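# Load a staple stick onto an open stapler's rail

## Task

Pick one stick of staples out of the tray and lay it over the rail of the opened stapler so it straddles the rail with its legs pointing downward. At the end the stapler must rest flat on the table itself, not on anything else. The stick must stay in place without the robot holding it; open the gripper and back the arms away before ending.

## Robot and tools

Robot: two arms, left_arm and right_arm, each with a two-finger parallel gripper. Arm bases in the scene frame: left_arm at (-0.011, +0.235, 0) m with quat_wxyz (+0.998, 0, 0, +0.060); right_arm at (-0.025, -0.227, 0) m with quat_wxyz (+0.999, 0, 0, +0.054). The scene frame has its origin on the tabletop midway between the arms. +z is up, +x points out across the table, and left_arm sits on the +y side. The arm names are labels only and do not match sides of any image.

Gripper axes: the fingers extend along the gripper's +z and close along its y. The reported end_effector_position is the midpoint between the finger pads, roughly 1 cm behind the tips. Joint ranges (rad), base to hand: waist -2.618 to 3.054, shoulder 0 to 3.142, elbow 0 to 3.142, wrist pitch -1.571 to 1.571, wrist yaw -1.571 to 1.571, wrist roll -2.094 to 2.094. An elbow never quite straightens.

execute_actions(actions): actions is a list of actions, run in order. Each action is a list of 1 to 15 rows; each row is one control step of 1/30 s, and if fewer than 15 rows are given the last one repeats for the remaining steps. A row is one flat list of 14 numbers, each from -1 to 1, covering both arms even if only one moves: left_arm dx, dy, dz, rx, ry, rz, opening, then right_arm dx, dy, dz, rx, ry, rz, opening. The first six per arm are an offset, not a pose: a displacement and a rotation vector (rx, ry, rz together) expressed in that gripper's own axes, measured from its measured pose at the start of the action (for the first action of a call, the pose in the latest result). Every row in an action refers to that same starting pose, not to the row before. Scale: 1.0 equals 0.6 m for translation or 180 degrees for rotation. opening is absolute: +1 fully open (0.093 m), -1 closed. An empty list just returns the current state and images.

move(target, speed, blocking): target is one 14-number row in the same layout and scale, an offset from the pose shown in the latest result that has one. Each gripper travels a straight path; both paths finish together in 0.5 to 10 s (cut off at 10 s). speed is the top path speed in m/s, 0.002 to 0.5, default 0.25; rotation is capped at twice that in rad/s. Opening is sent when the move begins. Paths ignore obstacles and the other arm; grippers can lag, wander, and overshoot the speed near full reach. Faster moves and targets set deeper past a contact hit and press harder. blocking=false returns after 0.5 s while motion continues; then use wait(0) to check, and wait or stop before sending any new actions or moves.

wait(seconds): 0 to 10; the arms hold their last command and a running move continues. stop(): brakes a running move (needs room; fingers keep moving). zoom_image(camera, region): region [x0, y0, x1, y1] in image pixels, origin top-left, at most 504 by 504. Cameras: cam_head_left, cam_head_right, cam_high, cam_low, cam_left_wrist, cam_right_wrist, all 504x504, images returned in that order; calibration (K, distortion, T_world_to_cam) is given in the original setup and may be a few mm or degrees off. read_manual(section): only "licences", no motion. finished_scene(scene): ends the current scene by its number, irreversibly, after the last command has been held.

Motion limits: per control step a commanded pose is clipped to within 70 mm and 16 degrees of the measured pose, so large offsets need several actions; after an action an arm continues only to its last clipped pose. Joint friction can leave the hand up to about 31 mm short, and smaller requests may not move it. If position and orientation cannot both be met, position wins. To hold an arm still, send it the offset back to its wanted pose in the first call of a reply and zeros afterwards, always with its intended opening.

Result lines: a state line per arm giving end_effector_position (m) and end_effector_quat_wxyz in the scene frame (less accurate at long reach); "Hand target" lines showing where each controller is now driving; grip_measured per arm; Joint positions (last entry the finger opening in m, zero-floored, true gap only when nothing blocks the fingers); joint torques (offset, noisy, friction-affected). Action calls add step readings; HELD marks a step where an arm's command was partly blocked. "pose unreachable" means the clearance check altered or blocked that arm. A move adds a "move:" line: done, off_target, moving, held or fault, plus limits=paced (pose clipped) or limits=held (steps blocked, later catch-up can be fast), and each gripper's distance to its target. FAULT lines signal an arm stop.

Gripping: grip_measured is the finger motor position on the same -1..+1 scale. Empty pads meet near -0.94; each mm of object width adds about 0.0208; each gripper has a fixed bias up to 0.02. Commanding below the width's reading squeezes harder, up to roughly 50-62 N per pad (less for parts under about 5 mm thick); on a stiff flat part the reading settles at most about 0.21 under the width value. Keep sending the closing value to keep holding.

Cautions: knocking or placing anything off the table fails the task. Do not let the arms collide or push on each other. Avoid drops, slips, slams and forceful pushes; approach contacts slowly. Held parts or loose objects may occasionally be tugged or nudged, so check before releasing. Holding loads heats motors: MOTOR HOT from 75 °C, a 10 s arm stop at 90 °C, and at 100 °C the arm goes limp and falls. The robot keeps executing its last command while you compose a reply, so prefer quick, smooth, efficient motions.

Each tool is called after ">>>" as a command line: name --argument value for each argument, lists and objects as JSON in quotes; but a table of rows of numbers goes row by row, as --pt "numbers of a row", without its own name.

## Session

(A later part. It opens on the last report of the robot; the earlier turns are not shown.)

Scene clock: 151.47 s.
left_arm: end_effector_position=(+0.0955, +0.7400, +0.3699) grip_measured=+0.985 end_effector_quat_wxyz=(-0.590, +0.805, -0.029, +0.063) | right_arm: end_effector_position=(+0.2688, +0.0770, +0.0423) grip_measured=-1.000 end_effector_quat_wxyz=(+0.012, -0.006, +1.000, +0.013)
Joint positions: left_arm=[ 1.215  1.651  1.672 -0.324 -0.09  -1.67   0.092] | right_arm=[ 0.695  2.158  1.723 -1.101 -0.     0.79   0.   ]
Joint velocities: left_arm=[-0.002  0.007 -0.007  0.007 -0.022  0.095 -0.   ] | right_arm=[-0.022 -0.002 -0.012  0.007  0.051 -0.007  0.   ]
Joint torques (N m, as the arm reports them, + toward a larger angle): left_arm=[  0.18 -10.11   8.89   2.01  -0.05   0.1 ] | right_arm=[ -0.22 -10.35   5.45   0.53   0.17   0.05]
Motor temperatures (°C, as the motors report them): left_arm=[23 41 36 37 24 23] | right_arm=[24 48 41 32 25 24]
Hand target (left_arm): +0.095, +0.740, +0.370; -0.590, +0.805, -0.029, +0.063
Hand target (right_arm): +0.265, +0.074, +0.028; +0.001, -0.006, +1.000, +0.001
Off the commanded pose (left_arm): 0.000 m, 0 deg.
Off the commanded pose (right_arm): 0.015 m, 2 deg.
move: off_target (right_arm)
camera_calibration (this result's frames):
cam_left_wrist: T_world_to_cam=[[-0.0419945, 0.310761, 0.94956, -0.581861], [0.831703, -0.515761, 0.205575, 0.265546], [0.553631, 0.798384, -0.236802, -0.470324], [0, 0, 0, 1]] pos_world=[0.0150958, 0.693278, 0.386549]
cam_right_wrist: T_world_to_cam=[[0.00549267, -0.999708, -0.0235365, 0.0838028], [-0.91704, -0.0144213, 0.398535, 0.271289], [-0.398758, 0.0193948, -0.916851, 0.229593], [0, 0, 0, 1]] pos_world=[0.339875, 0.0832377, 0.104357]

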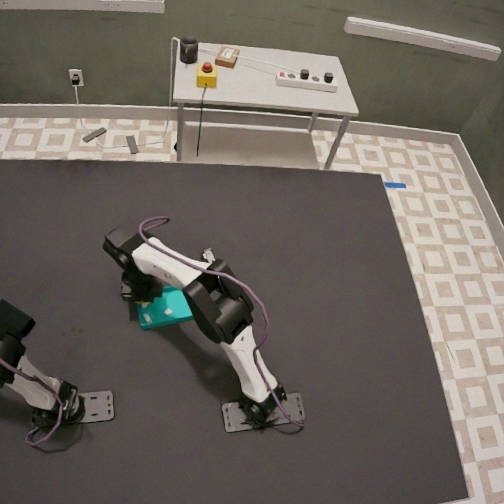

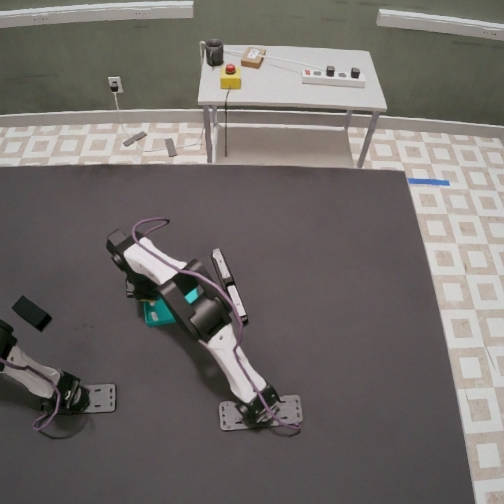

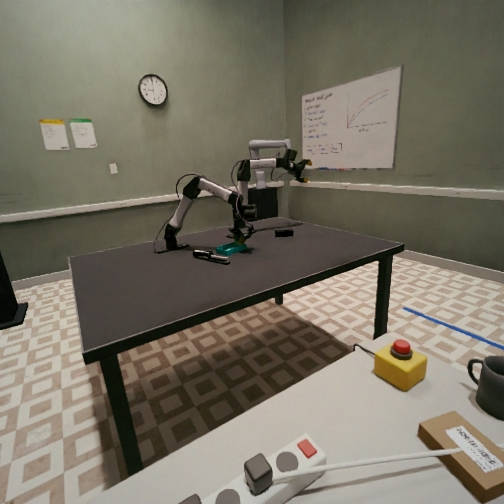

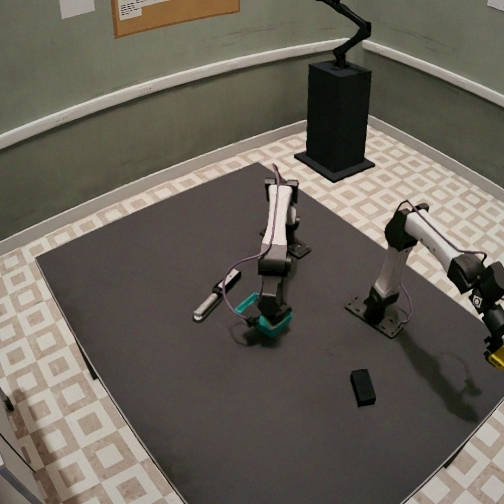

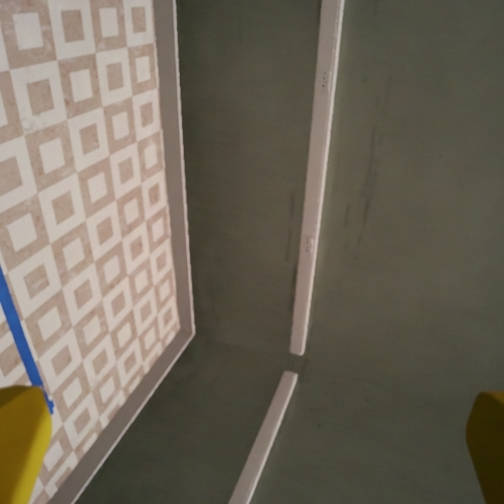

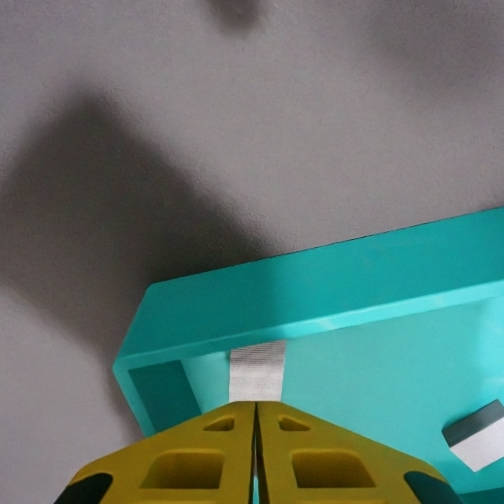

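>>> move --target '[0,0,0,0,0,0,1,0.006,-0.006,0.038,0,0,0,-1]' --speed 0.03

Scene clock: 161.43 s.
left_arm: end_effector_position=(+0.0955, +0.7400, +0.3699) grip_measured=+0.985 end_effector_quat_wxyz=(-0.590, +0.805, -0.029, +0.063) | right_arm: end_effector_position=(+0.2680, +0.0762, +0.0316) grip_measured=-1.000 end_effector_quat_wxyz=(+0.016, -0.006, +1.000, +0.016)
Joint positions: left_arm=[ 1.215  1.651  1.672 -0.324 -0.09  -1.67   0.092] | right_arm=[ 0.695  2.153  1.672 -1.045 -0.     0.79   0.   ]
Joint velocities: left_arm=[-0.012 -0.002  0.002  0.022 -0.066 -0.051  0.001] | right_arm=[-0.002 -0.002  0.002 -0.007 -0.007  0.022  0.   ]
Joint torques (N m, as the arm reports them, + toward a larger angle): left_arm=[  0.1  -10.12   8.97   2.01  -0.03   0.14] | right_arm=[ -0.44 -11.34   4.32   0.72   0.18   0.04]
Motor temperatures (°C, as the motors report them): left_arm=[23 41 36 37 24 23] | right_arm=[24 48 40 32 25 24]
Hand target (left_arm): +0.095, +0.740, +0.370; -0.590, +0.805, -0.029, +0.063
Hand target (right_arm): +0.266, +0.074, +0.020; +0.012, -0.006, +1.000, +0.012
Off the commanded pose (left_arm): 0.000 m, 0 deg.
Off the commanded pose (right_arm): 0.013 m, 1 deg.
move: off_target (right_arm)
camera_calibration (this result's frames):
cam_left_wrist: T_world_to_cam=[[-0.0419945, 0.310761, 0.94956, -0.581861], [0.831703, -0.515761, 0.205575, 0.265546], [0.553631, 0.798384, -0.236802, -0.470324], [0, 0, 0, 1]] pos_world=[0.0150958, 0.693278, 0.386549]
cam_right_wrist: T_world_to_cam=[[0.00567128, -0.999523, -0.0303538, 0.0828817], [-0.919661, -0.0171328, 0.39234, 0.275937], [-0.392673, 0.0256901, -0.919319, 0.217395], [0, 0, 0, 1]] pos_world=[0.338664, 0.0819849, 0.0941102]

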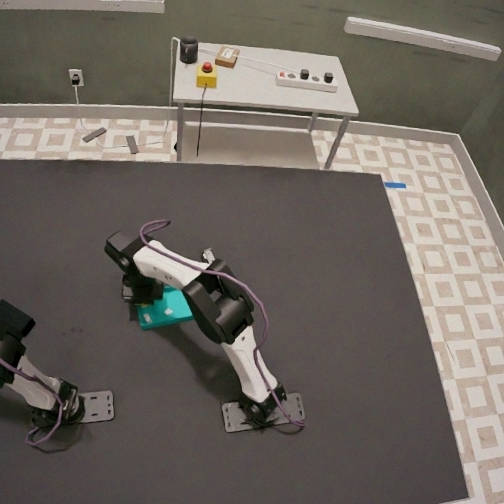

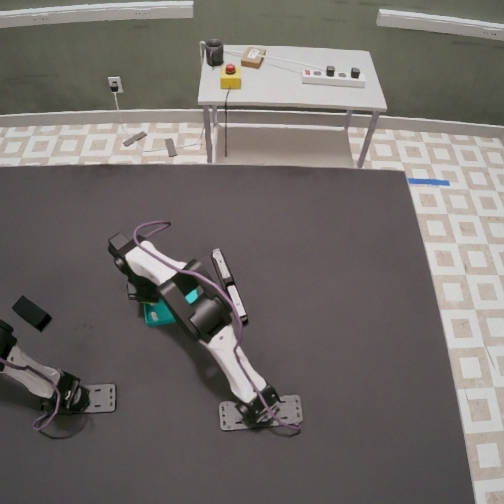

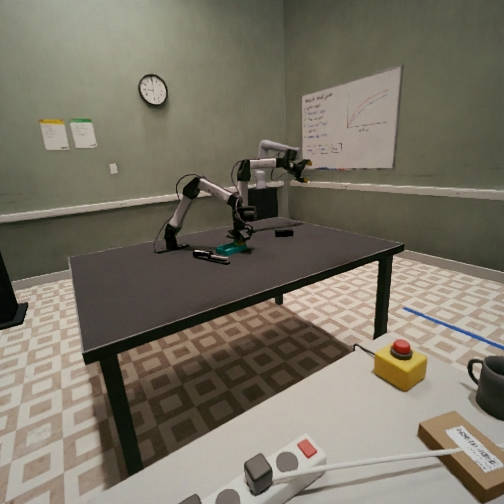

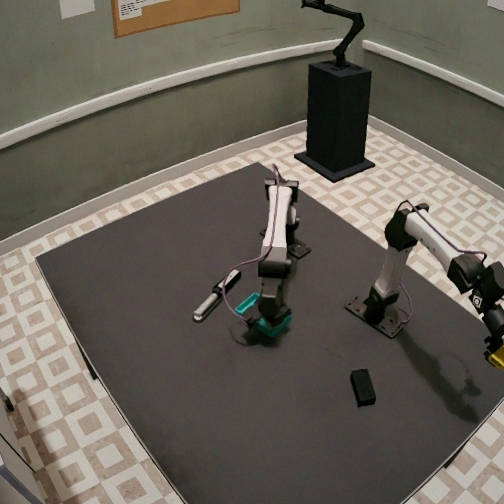

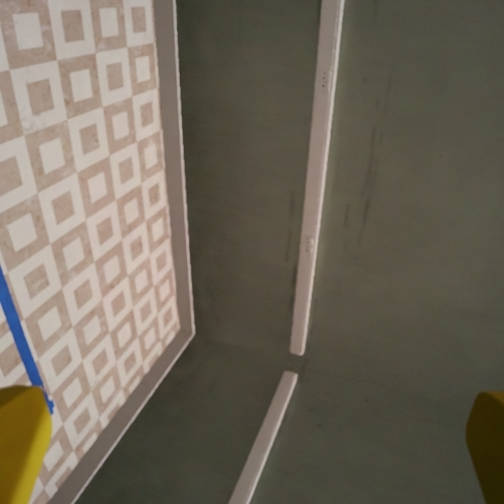

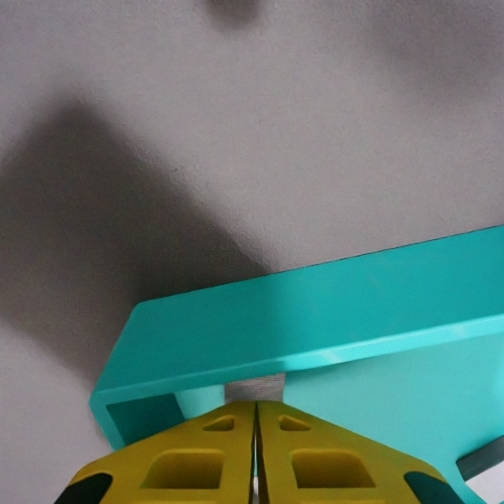

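>>> move --target '[0,0,0,0,0,0,1,0.008,-0.045,0.02,0,0,0,-1]' --speed 0.03

>>> move --target '[0,0,0,0,0,0,1,-0.02,0,-0.08,0,0,0,-1]' --speed 0.08

Scene clock: 171.73 s.
left_arm: end_effector_position=(+0.0955, +0.7400, +0.3699) grip_measured=+0.985 end_effector_quat_wxyz=(-0.590, +0.805, -0.029, +0.063) | right_arm: end_effector_position=(+0.2645, +0.0557, +0.0222) grip_measured=-1.000 end_effector_quat_wxyz=(+0.017, -0.005, +1.000, +0.018)
Joint positions: left_arm=[ 1.215  1.651  1.672 -0.324 -0.09  -1.67   0.092] | right_arm=[ 0.665  2.095  1.541 -0.968 -0.003  0.761  0.   ]
Joint velocities: left_arm=[-0.002  0.007  0.002  0.022  0.007 -0.037  0.001] | right_arm=[ 0.002  0.002 -0.002  0.037 -0.037 -0.081  0.   ]
Joint torques (N m, as the arm reports them, + toward a larger angle): left_arm=[  0.12 -10.1    8.91   2.02  -0.04   0.1 ] | right_arm=[ -1.13 -11.99   4.76   0.55   0.18  -0.11]
Motor temperatures (°C, as the motors report them): left_arm=[23 41 37 38 24 23] | right_arm=[24 48 39 32 25 24]
Hand target (left_arm): +0.095, +0.740, +0.370; -0.590, +0.805, -0.029, +0.063
Hand target (right_arm): +0.264, +0.050, +0.018; +0.015, -0.006, +1.000, +0.016
Off the commanded pose (left_arm): 0.000 m, 0 deg.
Off the commanded pose (right_arm): 0.007 m, 0 deg.
move: done
camera_calibration (this result's frames):
cam_left_wrist: T_world_to_cam=[[-0.0419945, 0.310761, 0.94956, -0.581861], [0.831703, -0.515761, 0.205575, 0.265546], [0.553631, 0.798384, -0.236802, -0.470324], [0, 0, 0, 1]] pos_world=[0.0150958, 0.693278, 0.386549]
cam_right_wrist: T_world_to_cam=[[0.00433428, -0.999375, -0.0350876, 0.0626342], [-0.920596, -0.0176894, 0.390115, 0.276334], [-0.390492, 0.0306106, -0.920097, 0.207077], [0, 0, 0, 1]] pos_world=[0.334982, 0.0611445, 0.0849269]

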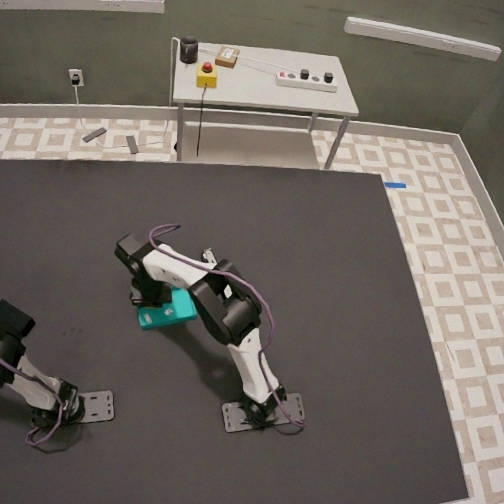

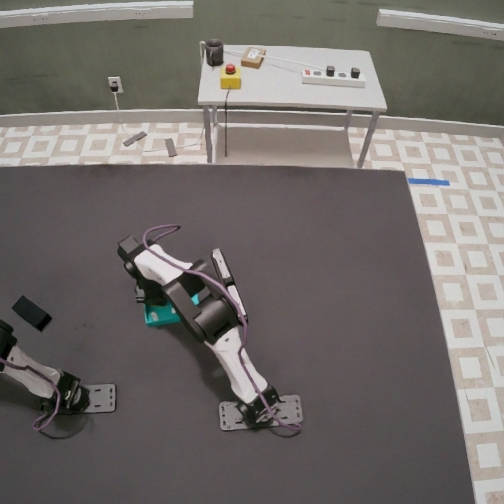

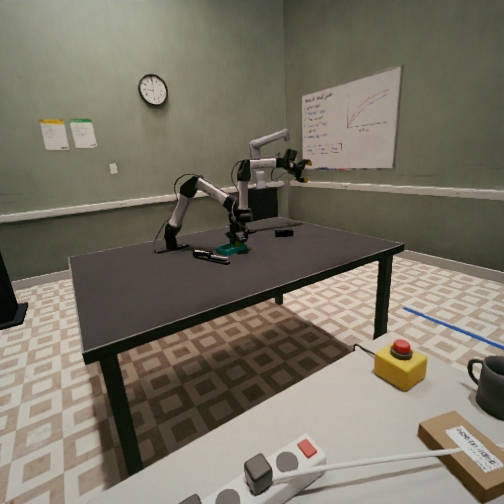

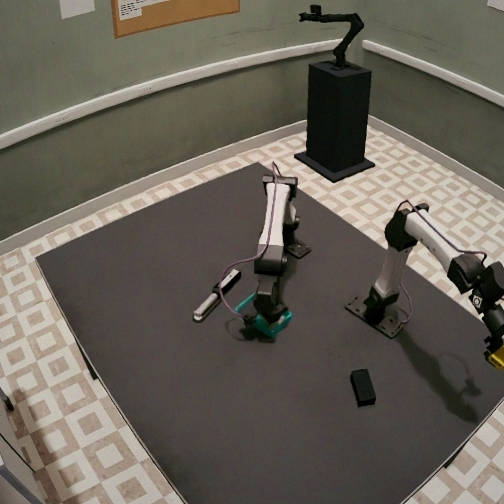

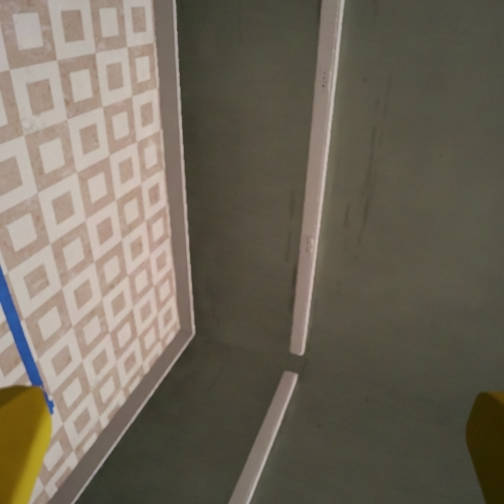

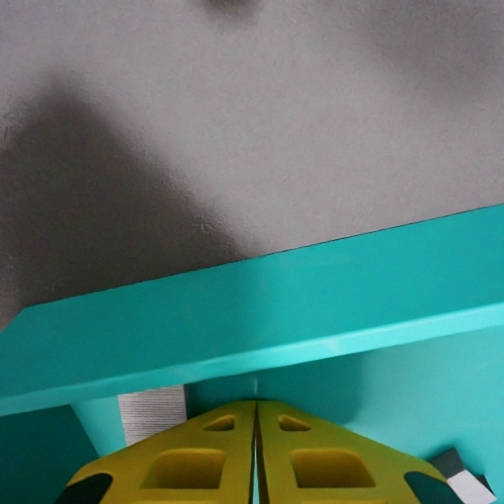

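Scene clock: 172.90 s.
left_arm: end_effector_position=(+0.0955, +0.7400, +0.3699) grip_measured=+0.985 end_effector_quat_wxyz=(-0.590, +0.805, -0.029, +0.063) | right_arm: end_effector_position=(+0.2716, +0.0544, +0.0633) grip_measured=-1.000 end_effector_quat_wxyz=(+0.013, -0.005, +1.000, +0.014)
Joint positions: left_arm=[ 1.215  1.651  1.672 -0.324 -0.09  -1.67   0.092] | right_arm=[ 0.65   2.084  1.692 -1.141 -0.003  0.748  0.   ]
Joint velocities: left_arm=[-0.012  0.002  0.007 -0.022 -0.037 -0.037 -0.001] | right_arm=[-0.022 -0.007 -0.007 -0.081  0.022  0.007  0.   ]
Joint torques (N m, as the arm reports them, + toward a larger angle): left_arm=[  0.17 -10.13   8.98   2.03  -0.05   0.12] | right_arm=[ -0.83 -12.36   8.85   0.39   0.14  -0.04]
Motor temperatures (°C, as the motors report them): left_arm=[23 41 37 38 24 23] | right_arm=[24 49 39 32 25 24]
Hand target (left_arm): +0.095, +0.740, +0.370; -0.590, +0.805, -0.029, +0.063
Hand target (right_arm): +0.275, +0.053, +0.071; +0.017, -0.005, +1.000, +0.018
Off the commanded pose (left_arm): 0.000 m, 0 deg.
Off the commanded pose (right_arm): 0.008 m, 1 deg.
move: done
camera_calibration (this result's frames):
cam_left_wrist: T_world_to_cam=[[-0.0419945, 0.310761, 0.94956, -0.581861], [0.831703, -0.515761, 0.205575, 0.265546], [0.553631, 0.798384, -0.236802, -0.470324], [0, 0, 0, 1]] pos_world=[0.0150958, 0.693278, 0.386549]
cam_right_wrist: T_world_to_cam=[[0.00256188, -0.99963, -0.0270736, 0.062694], [-0.917646, -0.0131089, 0.397184, 0.265327], [-0.397392, 0.0238264, -0.91734, 0.24976], [0, 0, 0, 1]] pos_world=[0.342568, 0.0601981, 0.125429]

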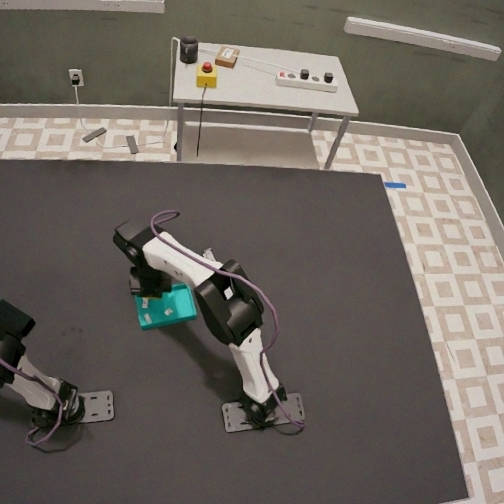

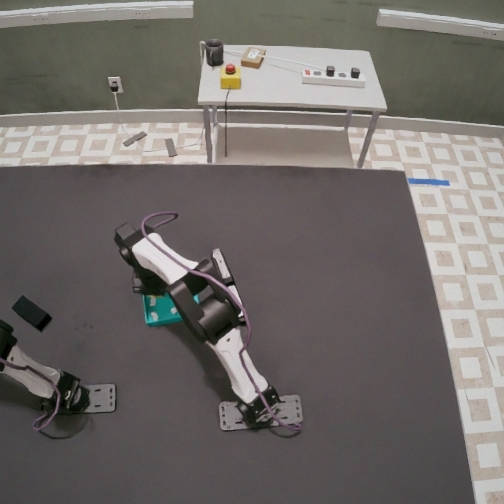

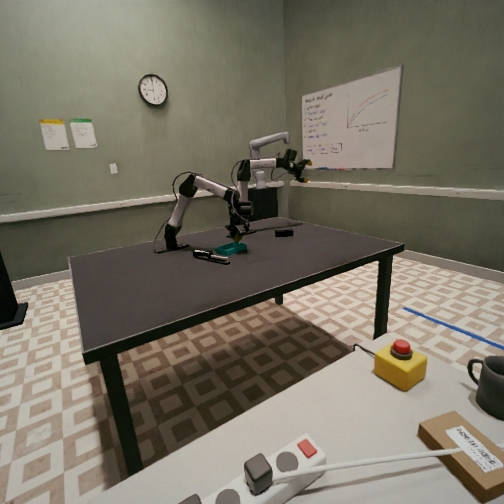

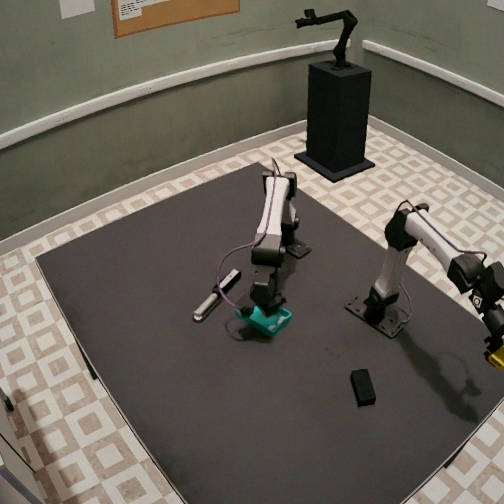

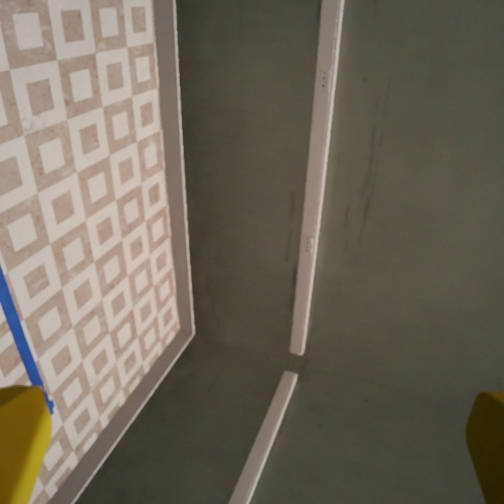

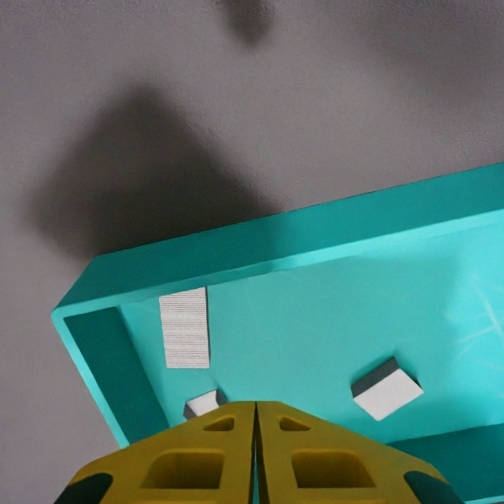

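>>> move --target '[0,0,0,0,0,0,1,0.004,0.036,0.01,0,0,0,-0.4]' --speed 0.08

Scene clock: 203.93 s.
left_arm: end_effector_position=(+0.0955, +0.7400, +0.3699) grip_measured=+0.985 end_effector_quat_wxyz=(-0.590, +0.805, -0.029, +0.063) | right_arm: end_effector_position=(+0.2684, +0.0727, +0.0604) grip_measured=-0.402 end_effector_quat_wxyz=(+0.014, -0.008, +1.000, +0.017)
Joint positions: left_arm=[ 1.215  1.651  1.672 -0.324 -0.09  -1.67   0.092] | right_arm=[ 0.687  2.123  1.74  -1.144 -0.003  0.78   0.026]
Joint velocities: left_arm=[-0.007  0.002 -0.002 -0.007  0.007 -0.007 -0.001] | right_arm=[ 0.007 -0.007  0.012  0.081  0.007  0.007  0.001]
Joint torques (N m, as the arm reports them, + toward a larger angle): left_arm=[  0.13 -10.13   8.93   2.02  -0.04   0.12] | right_arm=[  0.14 -10.43   9.22   0.39   0.16   0.13]
Motor temperatures (°C, as the motors report them): left_arm=[23 42 37 39 24 23] | right_arm=[24 52 42 31 25 24]
Hand target (left_arm): +0.095, +0.740, +0.370; -0.590, +0.805, -0.029, +0.063
Hand target (right_arm): +0.269, +0.076, +0.058; +0.013, -0.005, +1.000, +0.015
Off the commanded pose (left_arm): 0.000 m, 0 deg.
Off the commanded pose (right_arm): 0.004 m, 0 deg.
move: done
camera_calibration (this result's frames):
cam_left_wrist: T_world_to_cam=[[-0.0419945, 0.310761, 0.94956, -0.581861], [0.831703, -0.515761, 0.205575, 0.265546], [0.553631, 0.798384, -0.236802, -0.470324], [0, 0, 0, 1]] pos_world=[0.0150958, 0.693278, 0.386549]
cam_right_wrist: T_world_to_cam=[[0.00839976, -0.999455, -0.0319153, 0.0796411], [-0.918778, -0.0203112, 0.394251, 0.264786], [-0.394684, 0.0260114, -0.918449, 0.244604], [0, 0, 0, 1]] pos_world=[0.339152, 0.0786133, 0.122806]

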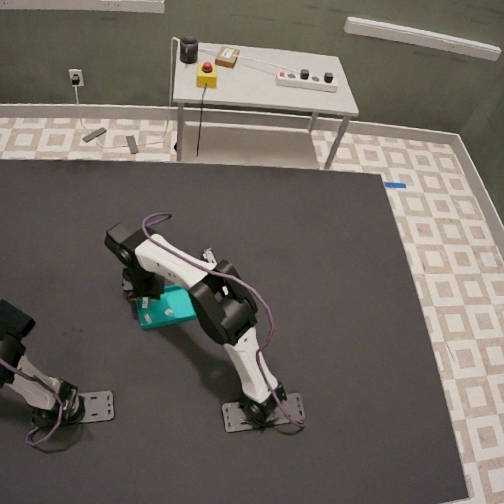

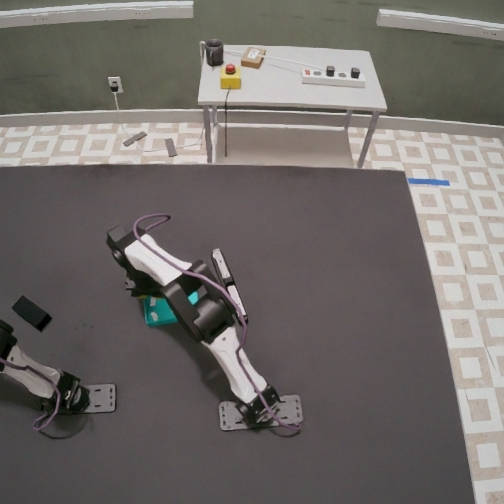

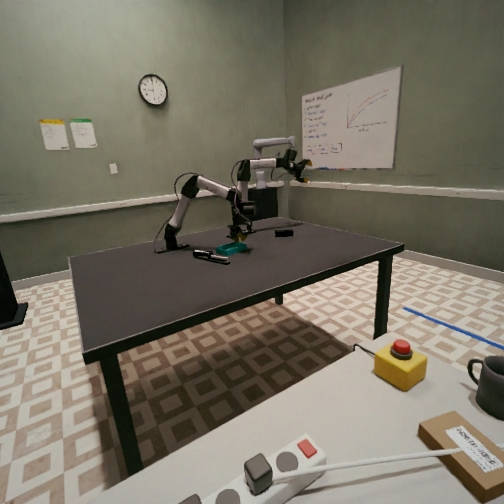

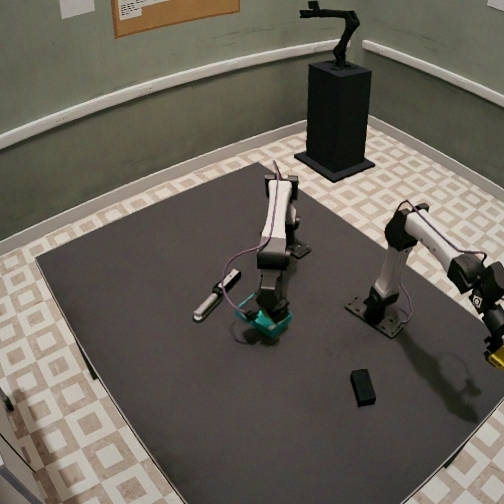

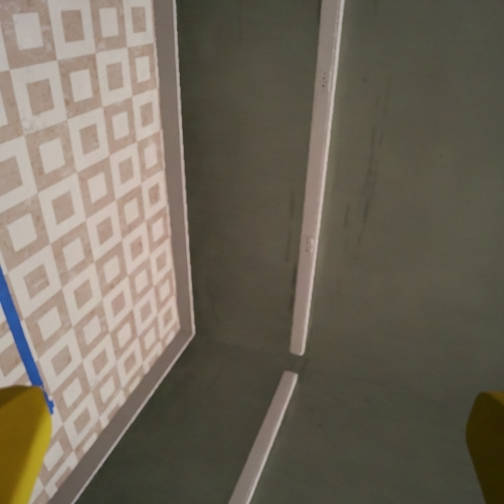

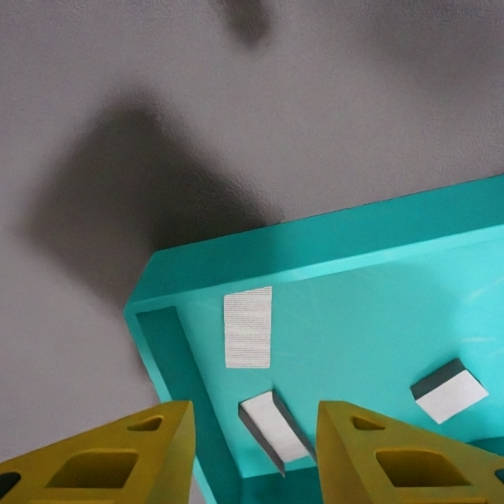

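>>> move --target '[0,0,0,0,0,0,1,-0.004,-0.008,0.06,0,0,0,-0.4]' --speed 0.05

Scene clock: 214.50 s.
left_arm: end_effector_position=(+0.0955, +0.7400, +0.3699) grip_measured=+0.985 end_effector_quat_wxyz=(-0.590, +0.805, -0.029, +0.063) | right_arm: end_effector_position=(+0.2730, +0.0751, +0.0422) grip_measured=-0.402 end_effector_quat_wxyz=(+0.027, -0.007, +0.999, +0.029)
Joint positions: left_arm=[ 1.215  1.651  1.672 -0.324 -0.09  -1.67   0.092] | right_arm=[ 0.684  2.123  1.665 -1.034 -0.003  0.777  0.026]
Joint velocities: left_arm=[-0.002 -0.007 -0.002  0.081 -0.051 -0.022  0.   ] | right_arm=[-0.012  0.002 -0.007 -0.007 -0.037 -0.007  0.   ]
Joint torques (N m, as the arm reports them, + toward a larger angle): left_arm=[  0.07 -10.11   8.91   2.01  -0.04   0.09] | right_arm=[-0.9  -9.79  5.27  0.63  0.15 -0.05]
Motor temperatures (°C, as the motors report them): left_arm=[23 42 38 39 24 23] | right_arm=[24 51 43 31 25 24]
Hand target (left_arm): +0.095, +0.740, +0.370; -0.590, +0.805, -0.029, +0.063
Hand target (right_arm): +0.271, +0.069, +0.025; +0.014, -0.007, +1.000, +0.017
Off the commanded pose (left_arm): 0.000 m, 0 deg.
Off the commanded pose (right_arm): 0.019 m, 2 deg.
move: off_target (right_arm)
camera_calibration (this result's frames):
cam_left_wrist: T_world_to_cam=[[-0.0419945, 0.310761, 0.94956, -0.581861], [0.831703, -0.515761, 0.205575, 0.265546], [0.553631, 0.798384, -0.236802, -0.470324], [0, 0, 0, 1]] pos_world=[0.0150958, 0.693278, 0.386549]
cam_right_wrist: T_world_to_cam=[[0.00831708, -0.998394, -0.0560364, 0.0823428], [-0.928078, -0.0285705, 0.371289, 0.280359], [-0.372294, 0.0489181, -0.926825, 0.22213], [0, 0, 0, 1]] pos_world=[0.342208, 0.0793544, 0.106396]

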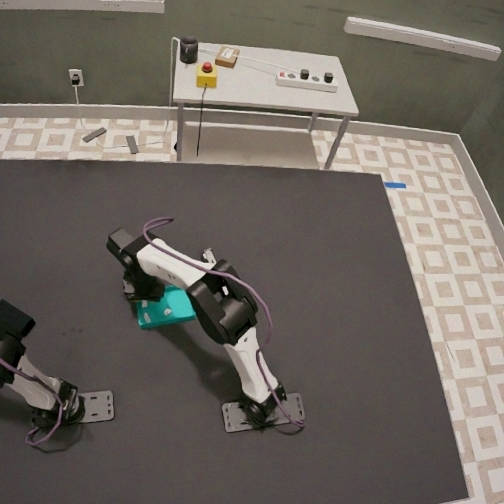

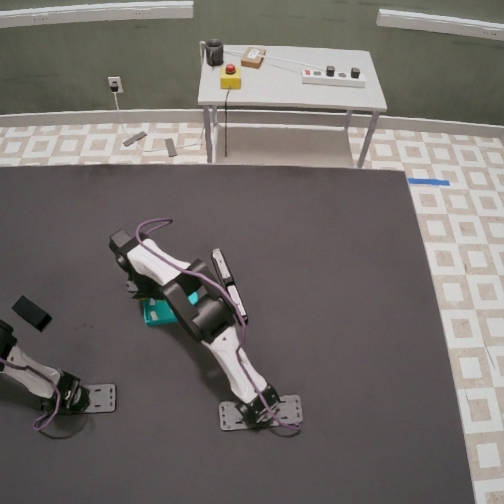

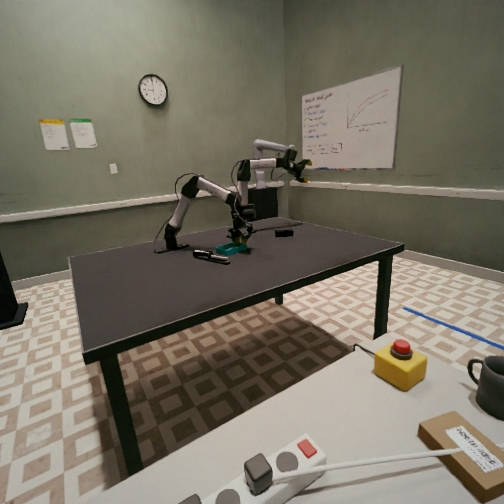

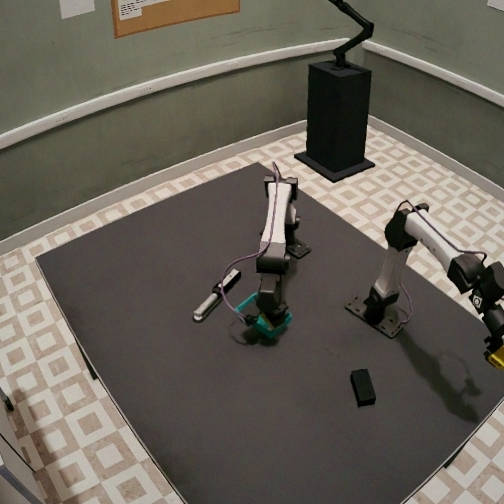

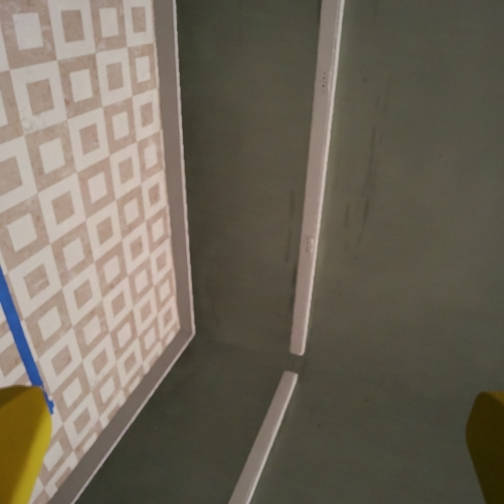

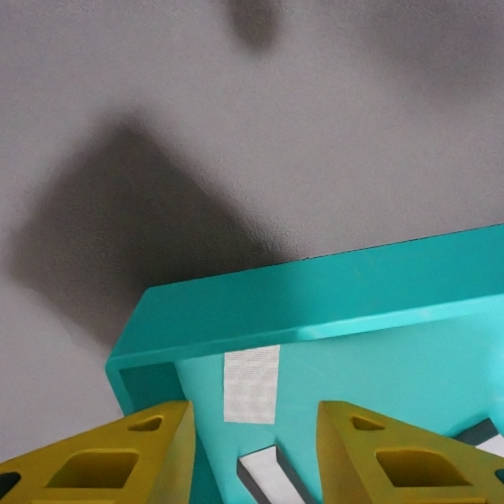

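>>> move --target '[0,0,0,0,0,0,1,0.006,-0.012,-0.012,0,0,0,-0.52]' --speed 0.05

>>> move --target '[0,0,0,0,0,0,1,0.006,-0.006,0.06,0,0,0,-0.52]' --speed 0.04

Scene clock: 224.23 s.
left_arm: end_effector_position=(+0.0955, +0.7400, +0.3699) grip_measured=+0.985 end_effector_quat_wxyz=(-0.590, +0.805, -0.029, +0.063) | right_arm: end_effector_position=(+0.2745, +0.0766, +0.0533) grip_measured=-0.518 end_effector_quat_wxyz=(+0.037, -0.007, +0.999, +0.039)
Joint positions: left_arm=[ 1.215  1.651  1.672 -0.324 -0.09  -1.67   0.092] | right_arm=[ 0.684  2.095  1.665 -1.033 -0.003  0.777  0.02 ]
Joint velocities: left_arm=[-0.002  0.012  0.002 -0.037 -0.007  0.022  0.   ] | right_arm=[-0.012  0.002 -0.012 -0.051 -0.022  0.051 -0.   ]
Joint torques (N m, as the arm reports them, + toward a larger angle): left_arm=[  0.19 -10.16   8.95   2.01  -0.03   0.1 ] | right_arm=[ -0.82 -12.62   4.96   0.51   0.14  -0.04]
Motor temperatures (°C, as the motors report them): left_arm=[23 42 38 40 24 23] | right_arm=[24 51 42 31 25 24]
Hand target (left_arm): +0.095, +0.740, +0.370; -0.590, +0.805, -0.029, +0.063
Hand target (right_arm): +0.269, +0.068, +0.049; +0.027, -0.007, +0.999, +0.029
Off the commanded pose (left_arm): 0.000 m, 0 deg.
Off the commanded pose (right_arm): 0.012 m, 2 deg.
move: off_target (right_arm)
camera_calibration (this result's frames):
cam_left_wrist: T_world_to_cam=[[-0.0419945, 0.310761, 0.94956, -0.581861], [0.831703, -0.515761, 0.205575, 0.265546], [0.553631, 0.798384, -0.236802, -0.470324], [0, 0, 0, 1]] pos_world=[0.0150958, 0.693278, 0.386549]
cam_right_wrist: T_world_to_cam=[[0.00966739, -0.997029, -0.0764204, 0.0851103], [-0.935447, -0.0360218, 0.351626, 0.281324], [-0.353334, 0.068088, -0.933016, 0.226618], [0, 0, 0, 1]] pos_world=[0.342413, 0.0795613, 0.119021]

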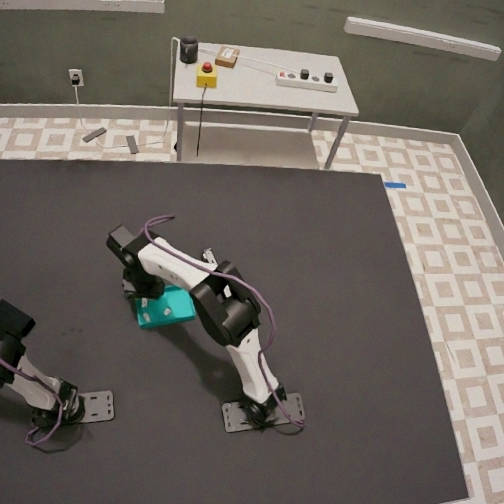

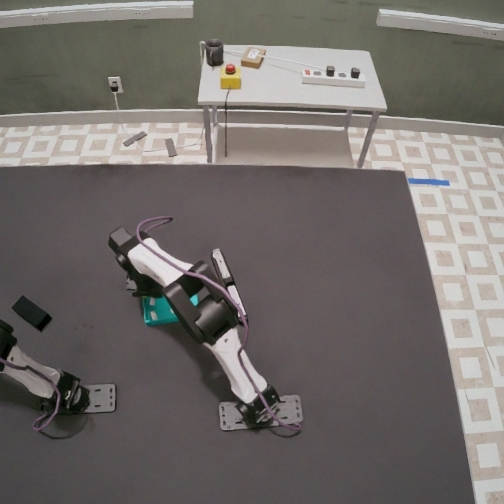

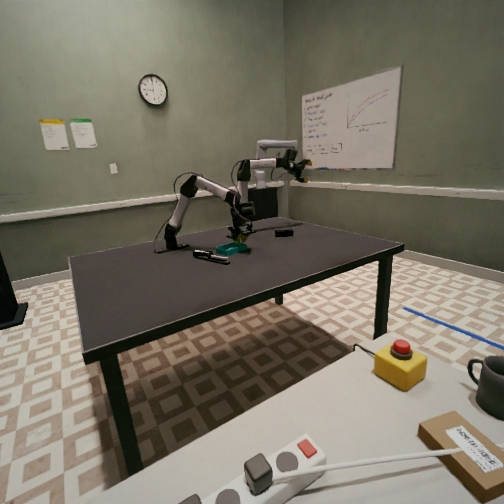

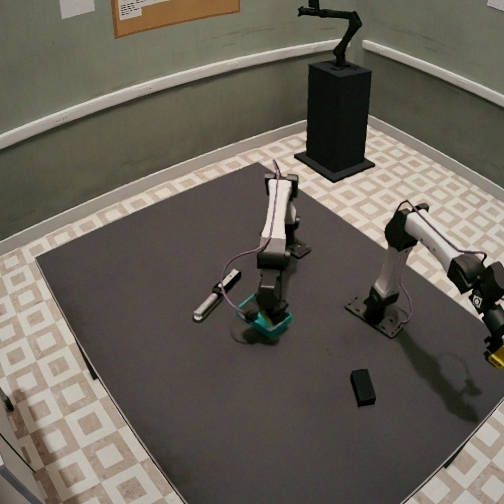

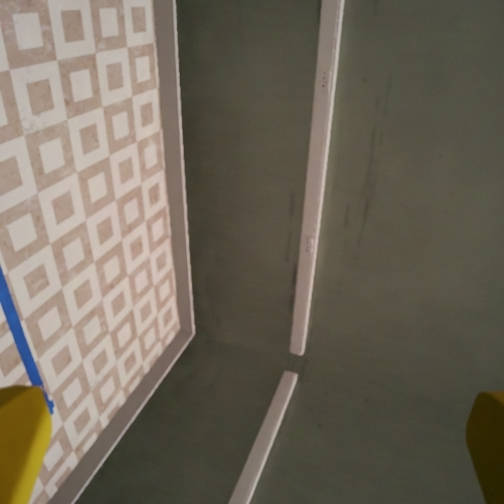

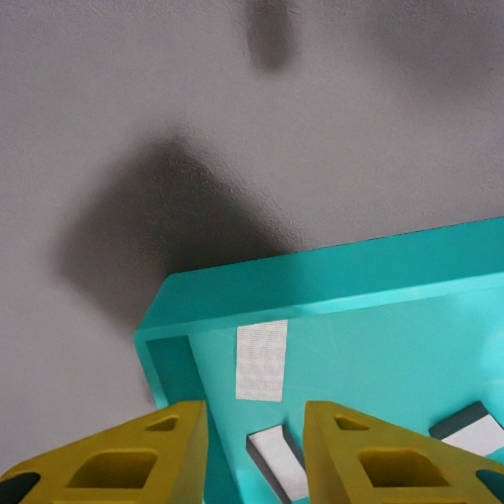

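Scene clock: 225.37 s.
left_arm: end_effector_position=(+0.0955, +0.7400, +0.3699) grip_measured=+0.985 end_effector_quat_wxyz=(-0.590, +0.805, -0.029, +0.063) | right_arm: end_effector_position=(+0.2763, +0.0785, +0.0391) grip_measured=-0.518 end_effector_quat_wxyz=(+0.046, -0.007, +0.998, +0.048)
Joint positions: left_arm=[ 1.215  1.651  1.672 -0.324 -0.09  -1.67   0.092] | right_arm=[ 0.684  2.095  1.604 -0.947 -0.004  0.777  0.02 ]
Joint velocities: left_arm=[ 0.002 -0.032  0.022 -0.022  0.051 -0.037 -0.001] | right_arm=[-0.002 -0.007 -0.002 -0.007  0.022 -0.051  0.001]
Joint torques (N m, as the arm reports them, + toward a larger angle): left_arm=[  0.18 -10.11   8.96   2.01  -0.01   0.08] | right_arm=[-0.3  -9.57  3.95  0.95  0.12  0.05]
Motor temperatures (°C, as the motors report them): left_arm=[23 42 38 40 24 23] | right_arm=[24 51 41 31 25 24]
Hand target (left_arm): +0.095, +0.740, +0.370; -0.590, +0.805, -0.029, +0.063
Hand target (right_arm): +0.273, +0.075, +0.018; +0.036, -0.007, +0.999, +0.039
Off the commanded pose (left_arm): 0.000 m, 0 deg.
Off the commanded pose (right_arm): 0.022 m, 1 deg.
move: off_target (right_arm)
camera_calibration (this result's frames):
cam_left_wrist: T_world_to_cam=[[-0.0419945, 0.310761, 0.94956, -0.581861], [0.831703, -0.515761, 0.205575, 0.265546], [0.553631, 0.798384, -0.236802, -0.470324], [0, 0, 0, 1]] pos_world=[0.0150958, 0.693278, 0.386549]
cam_right_wrist: T_world_to_cam=[[0.0111764, -0.995503, -0.0940715, 0.0860643], [-0.941338, -0.0422072, 0.334815, 0.290841], [-0.33728, 0.0848111, -0.937576, 0.208297], [0, 0, 0, 1]] pos_world=[0.343072, 0.080287, 0.106012]

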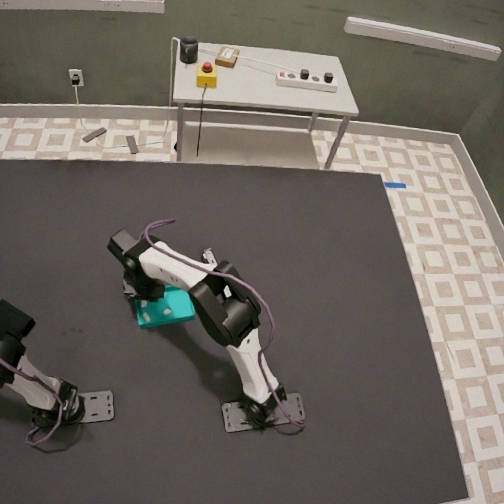

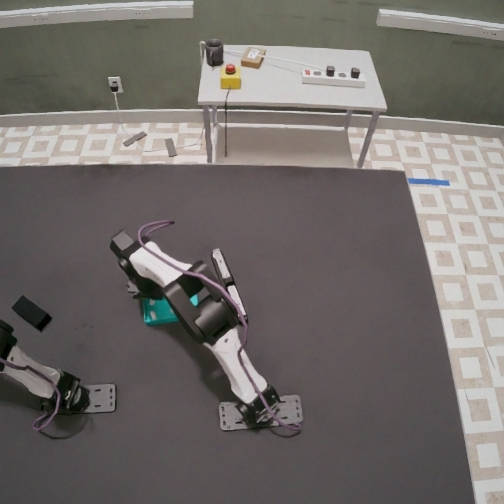

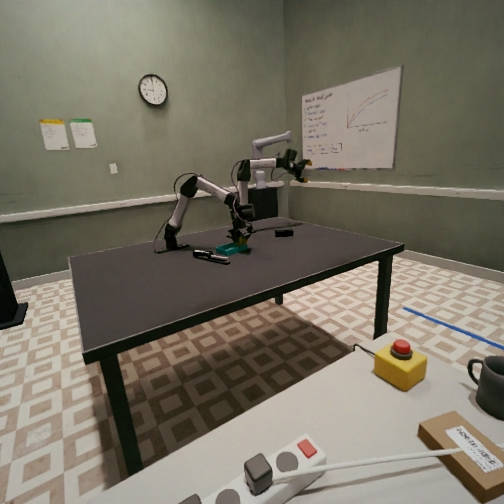

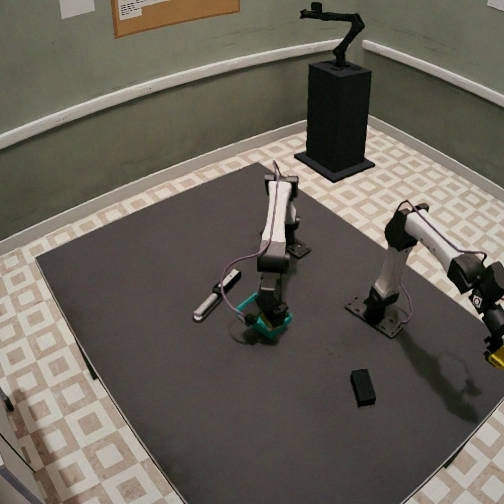

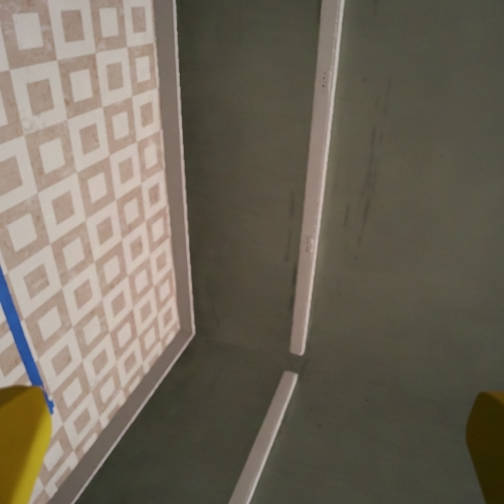

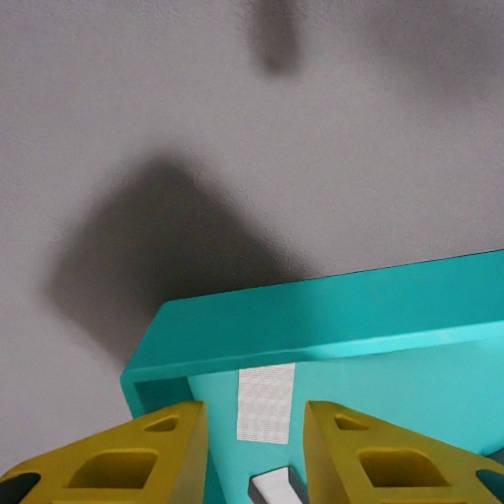

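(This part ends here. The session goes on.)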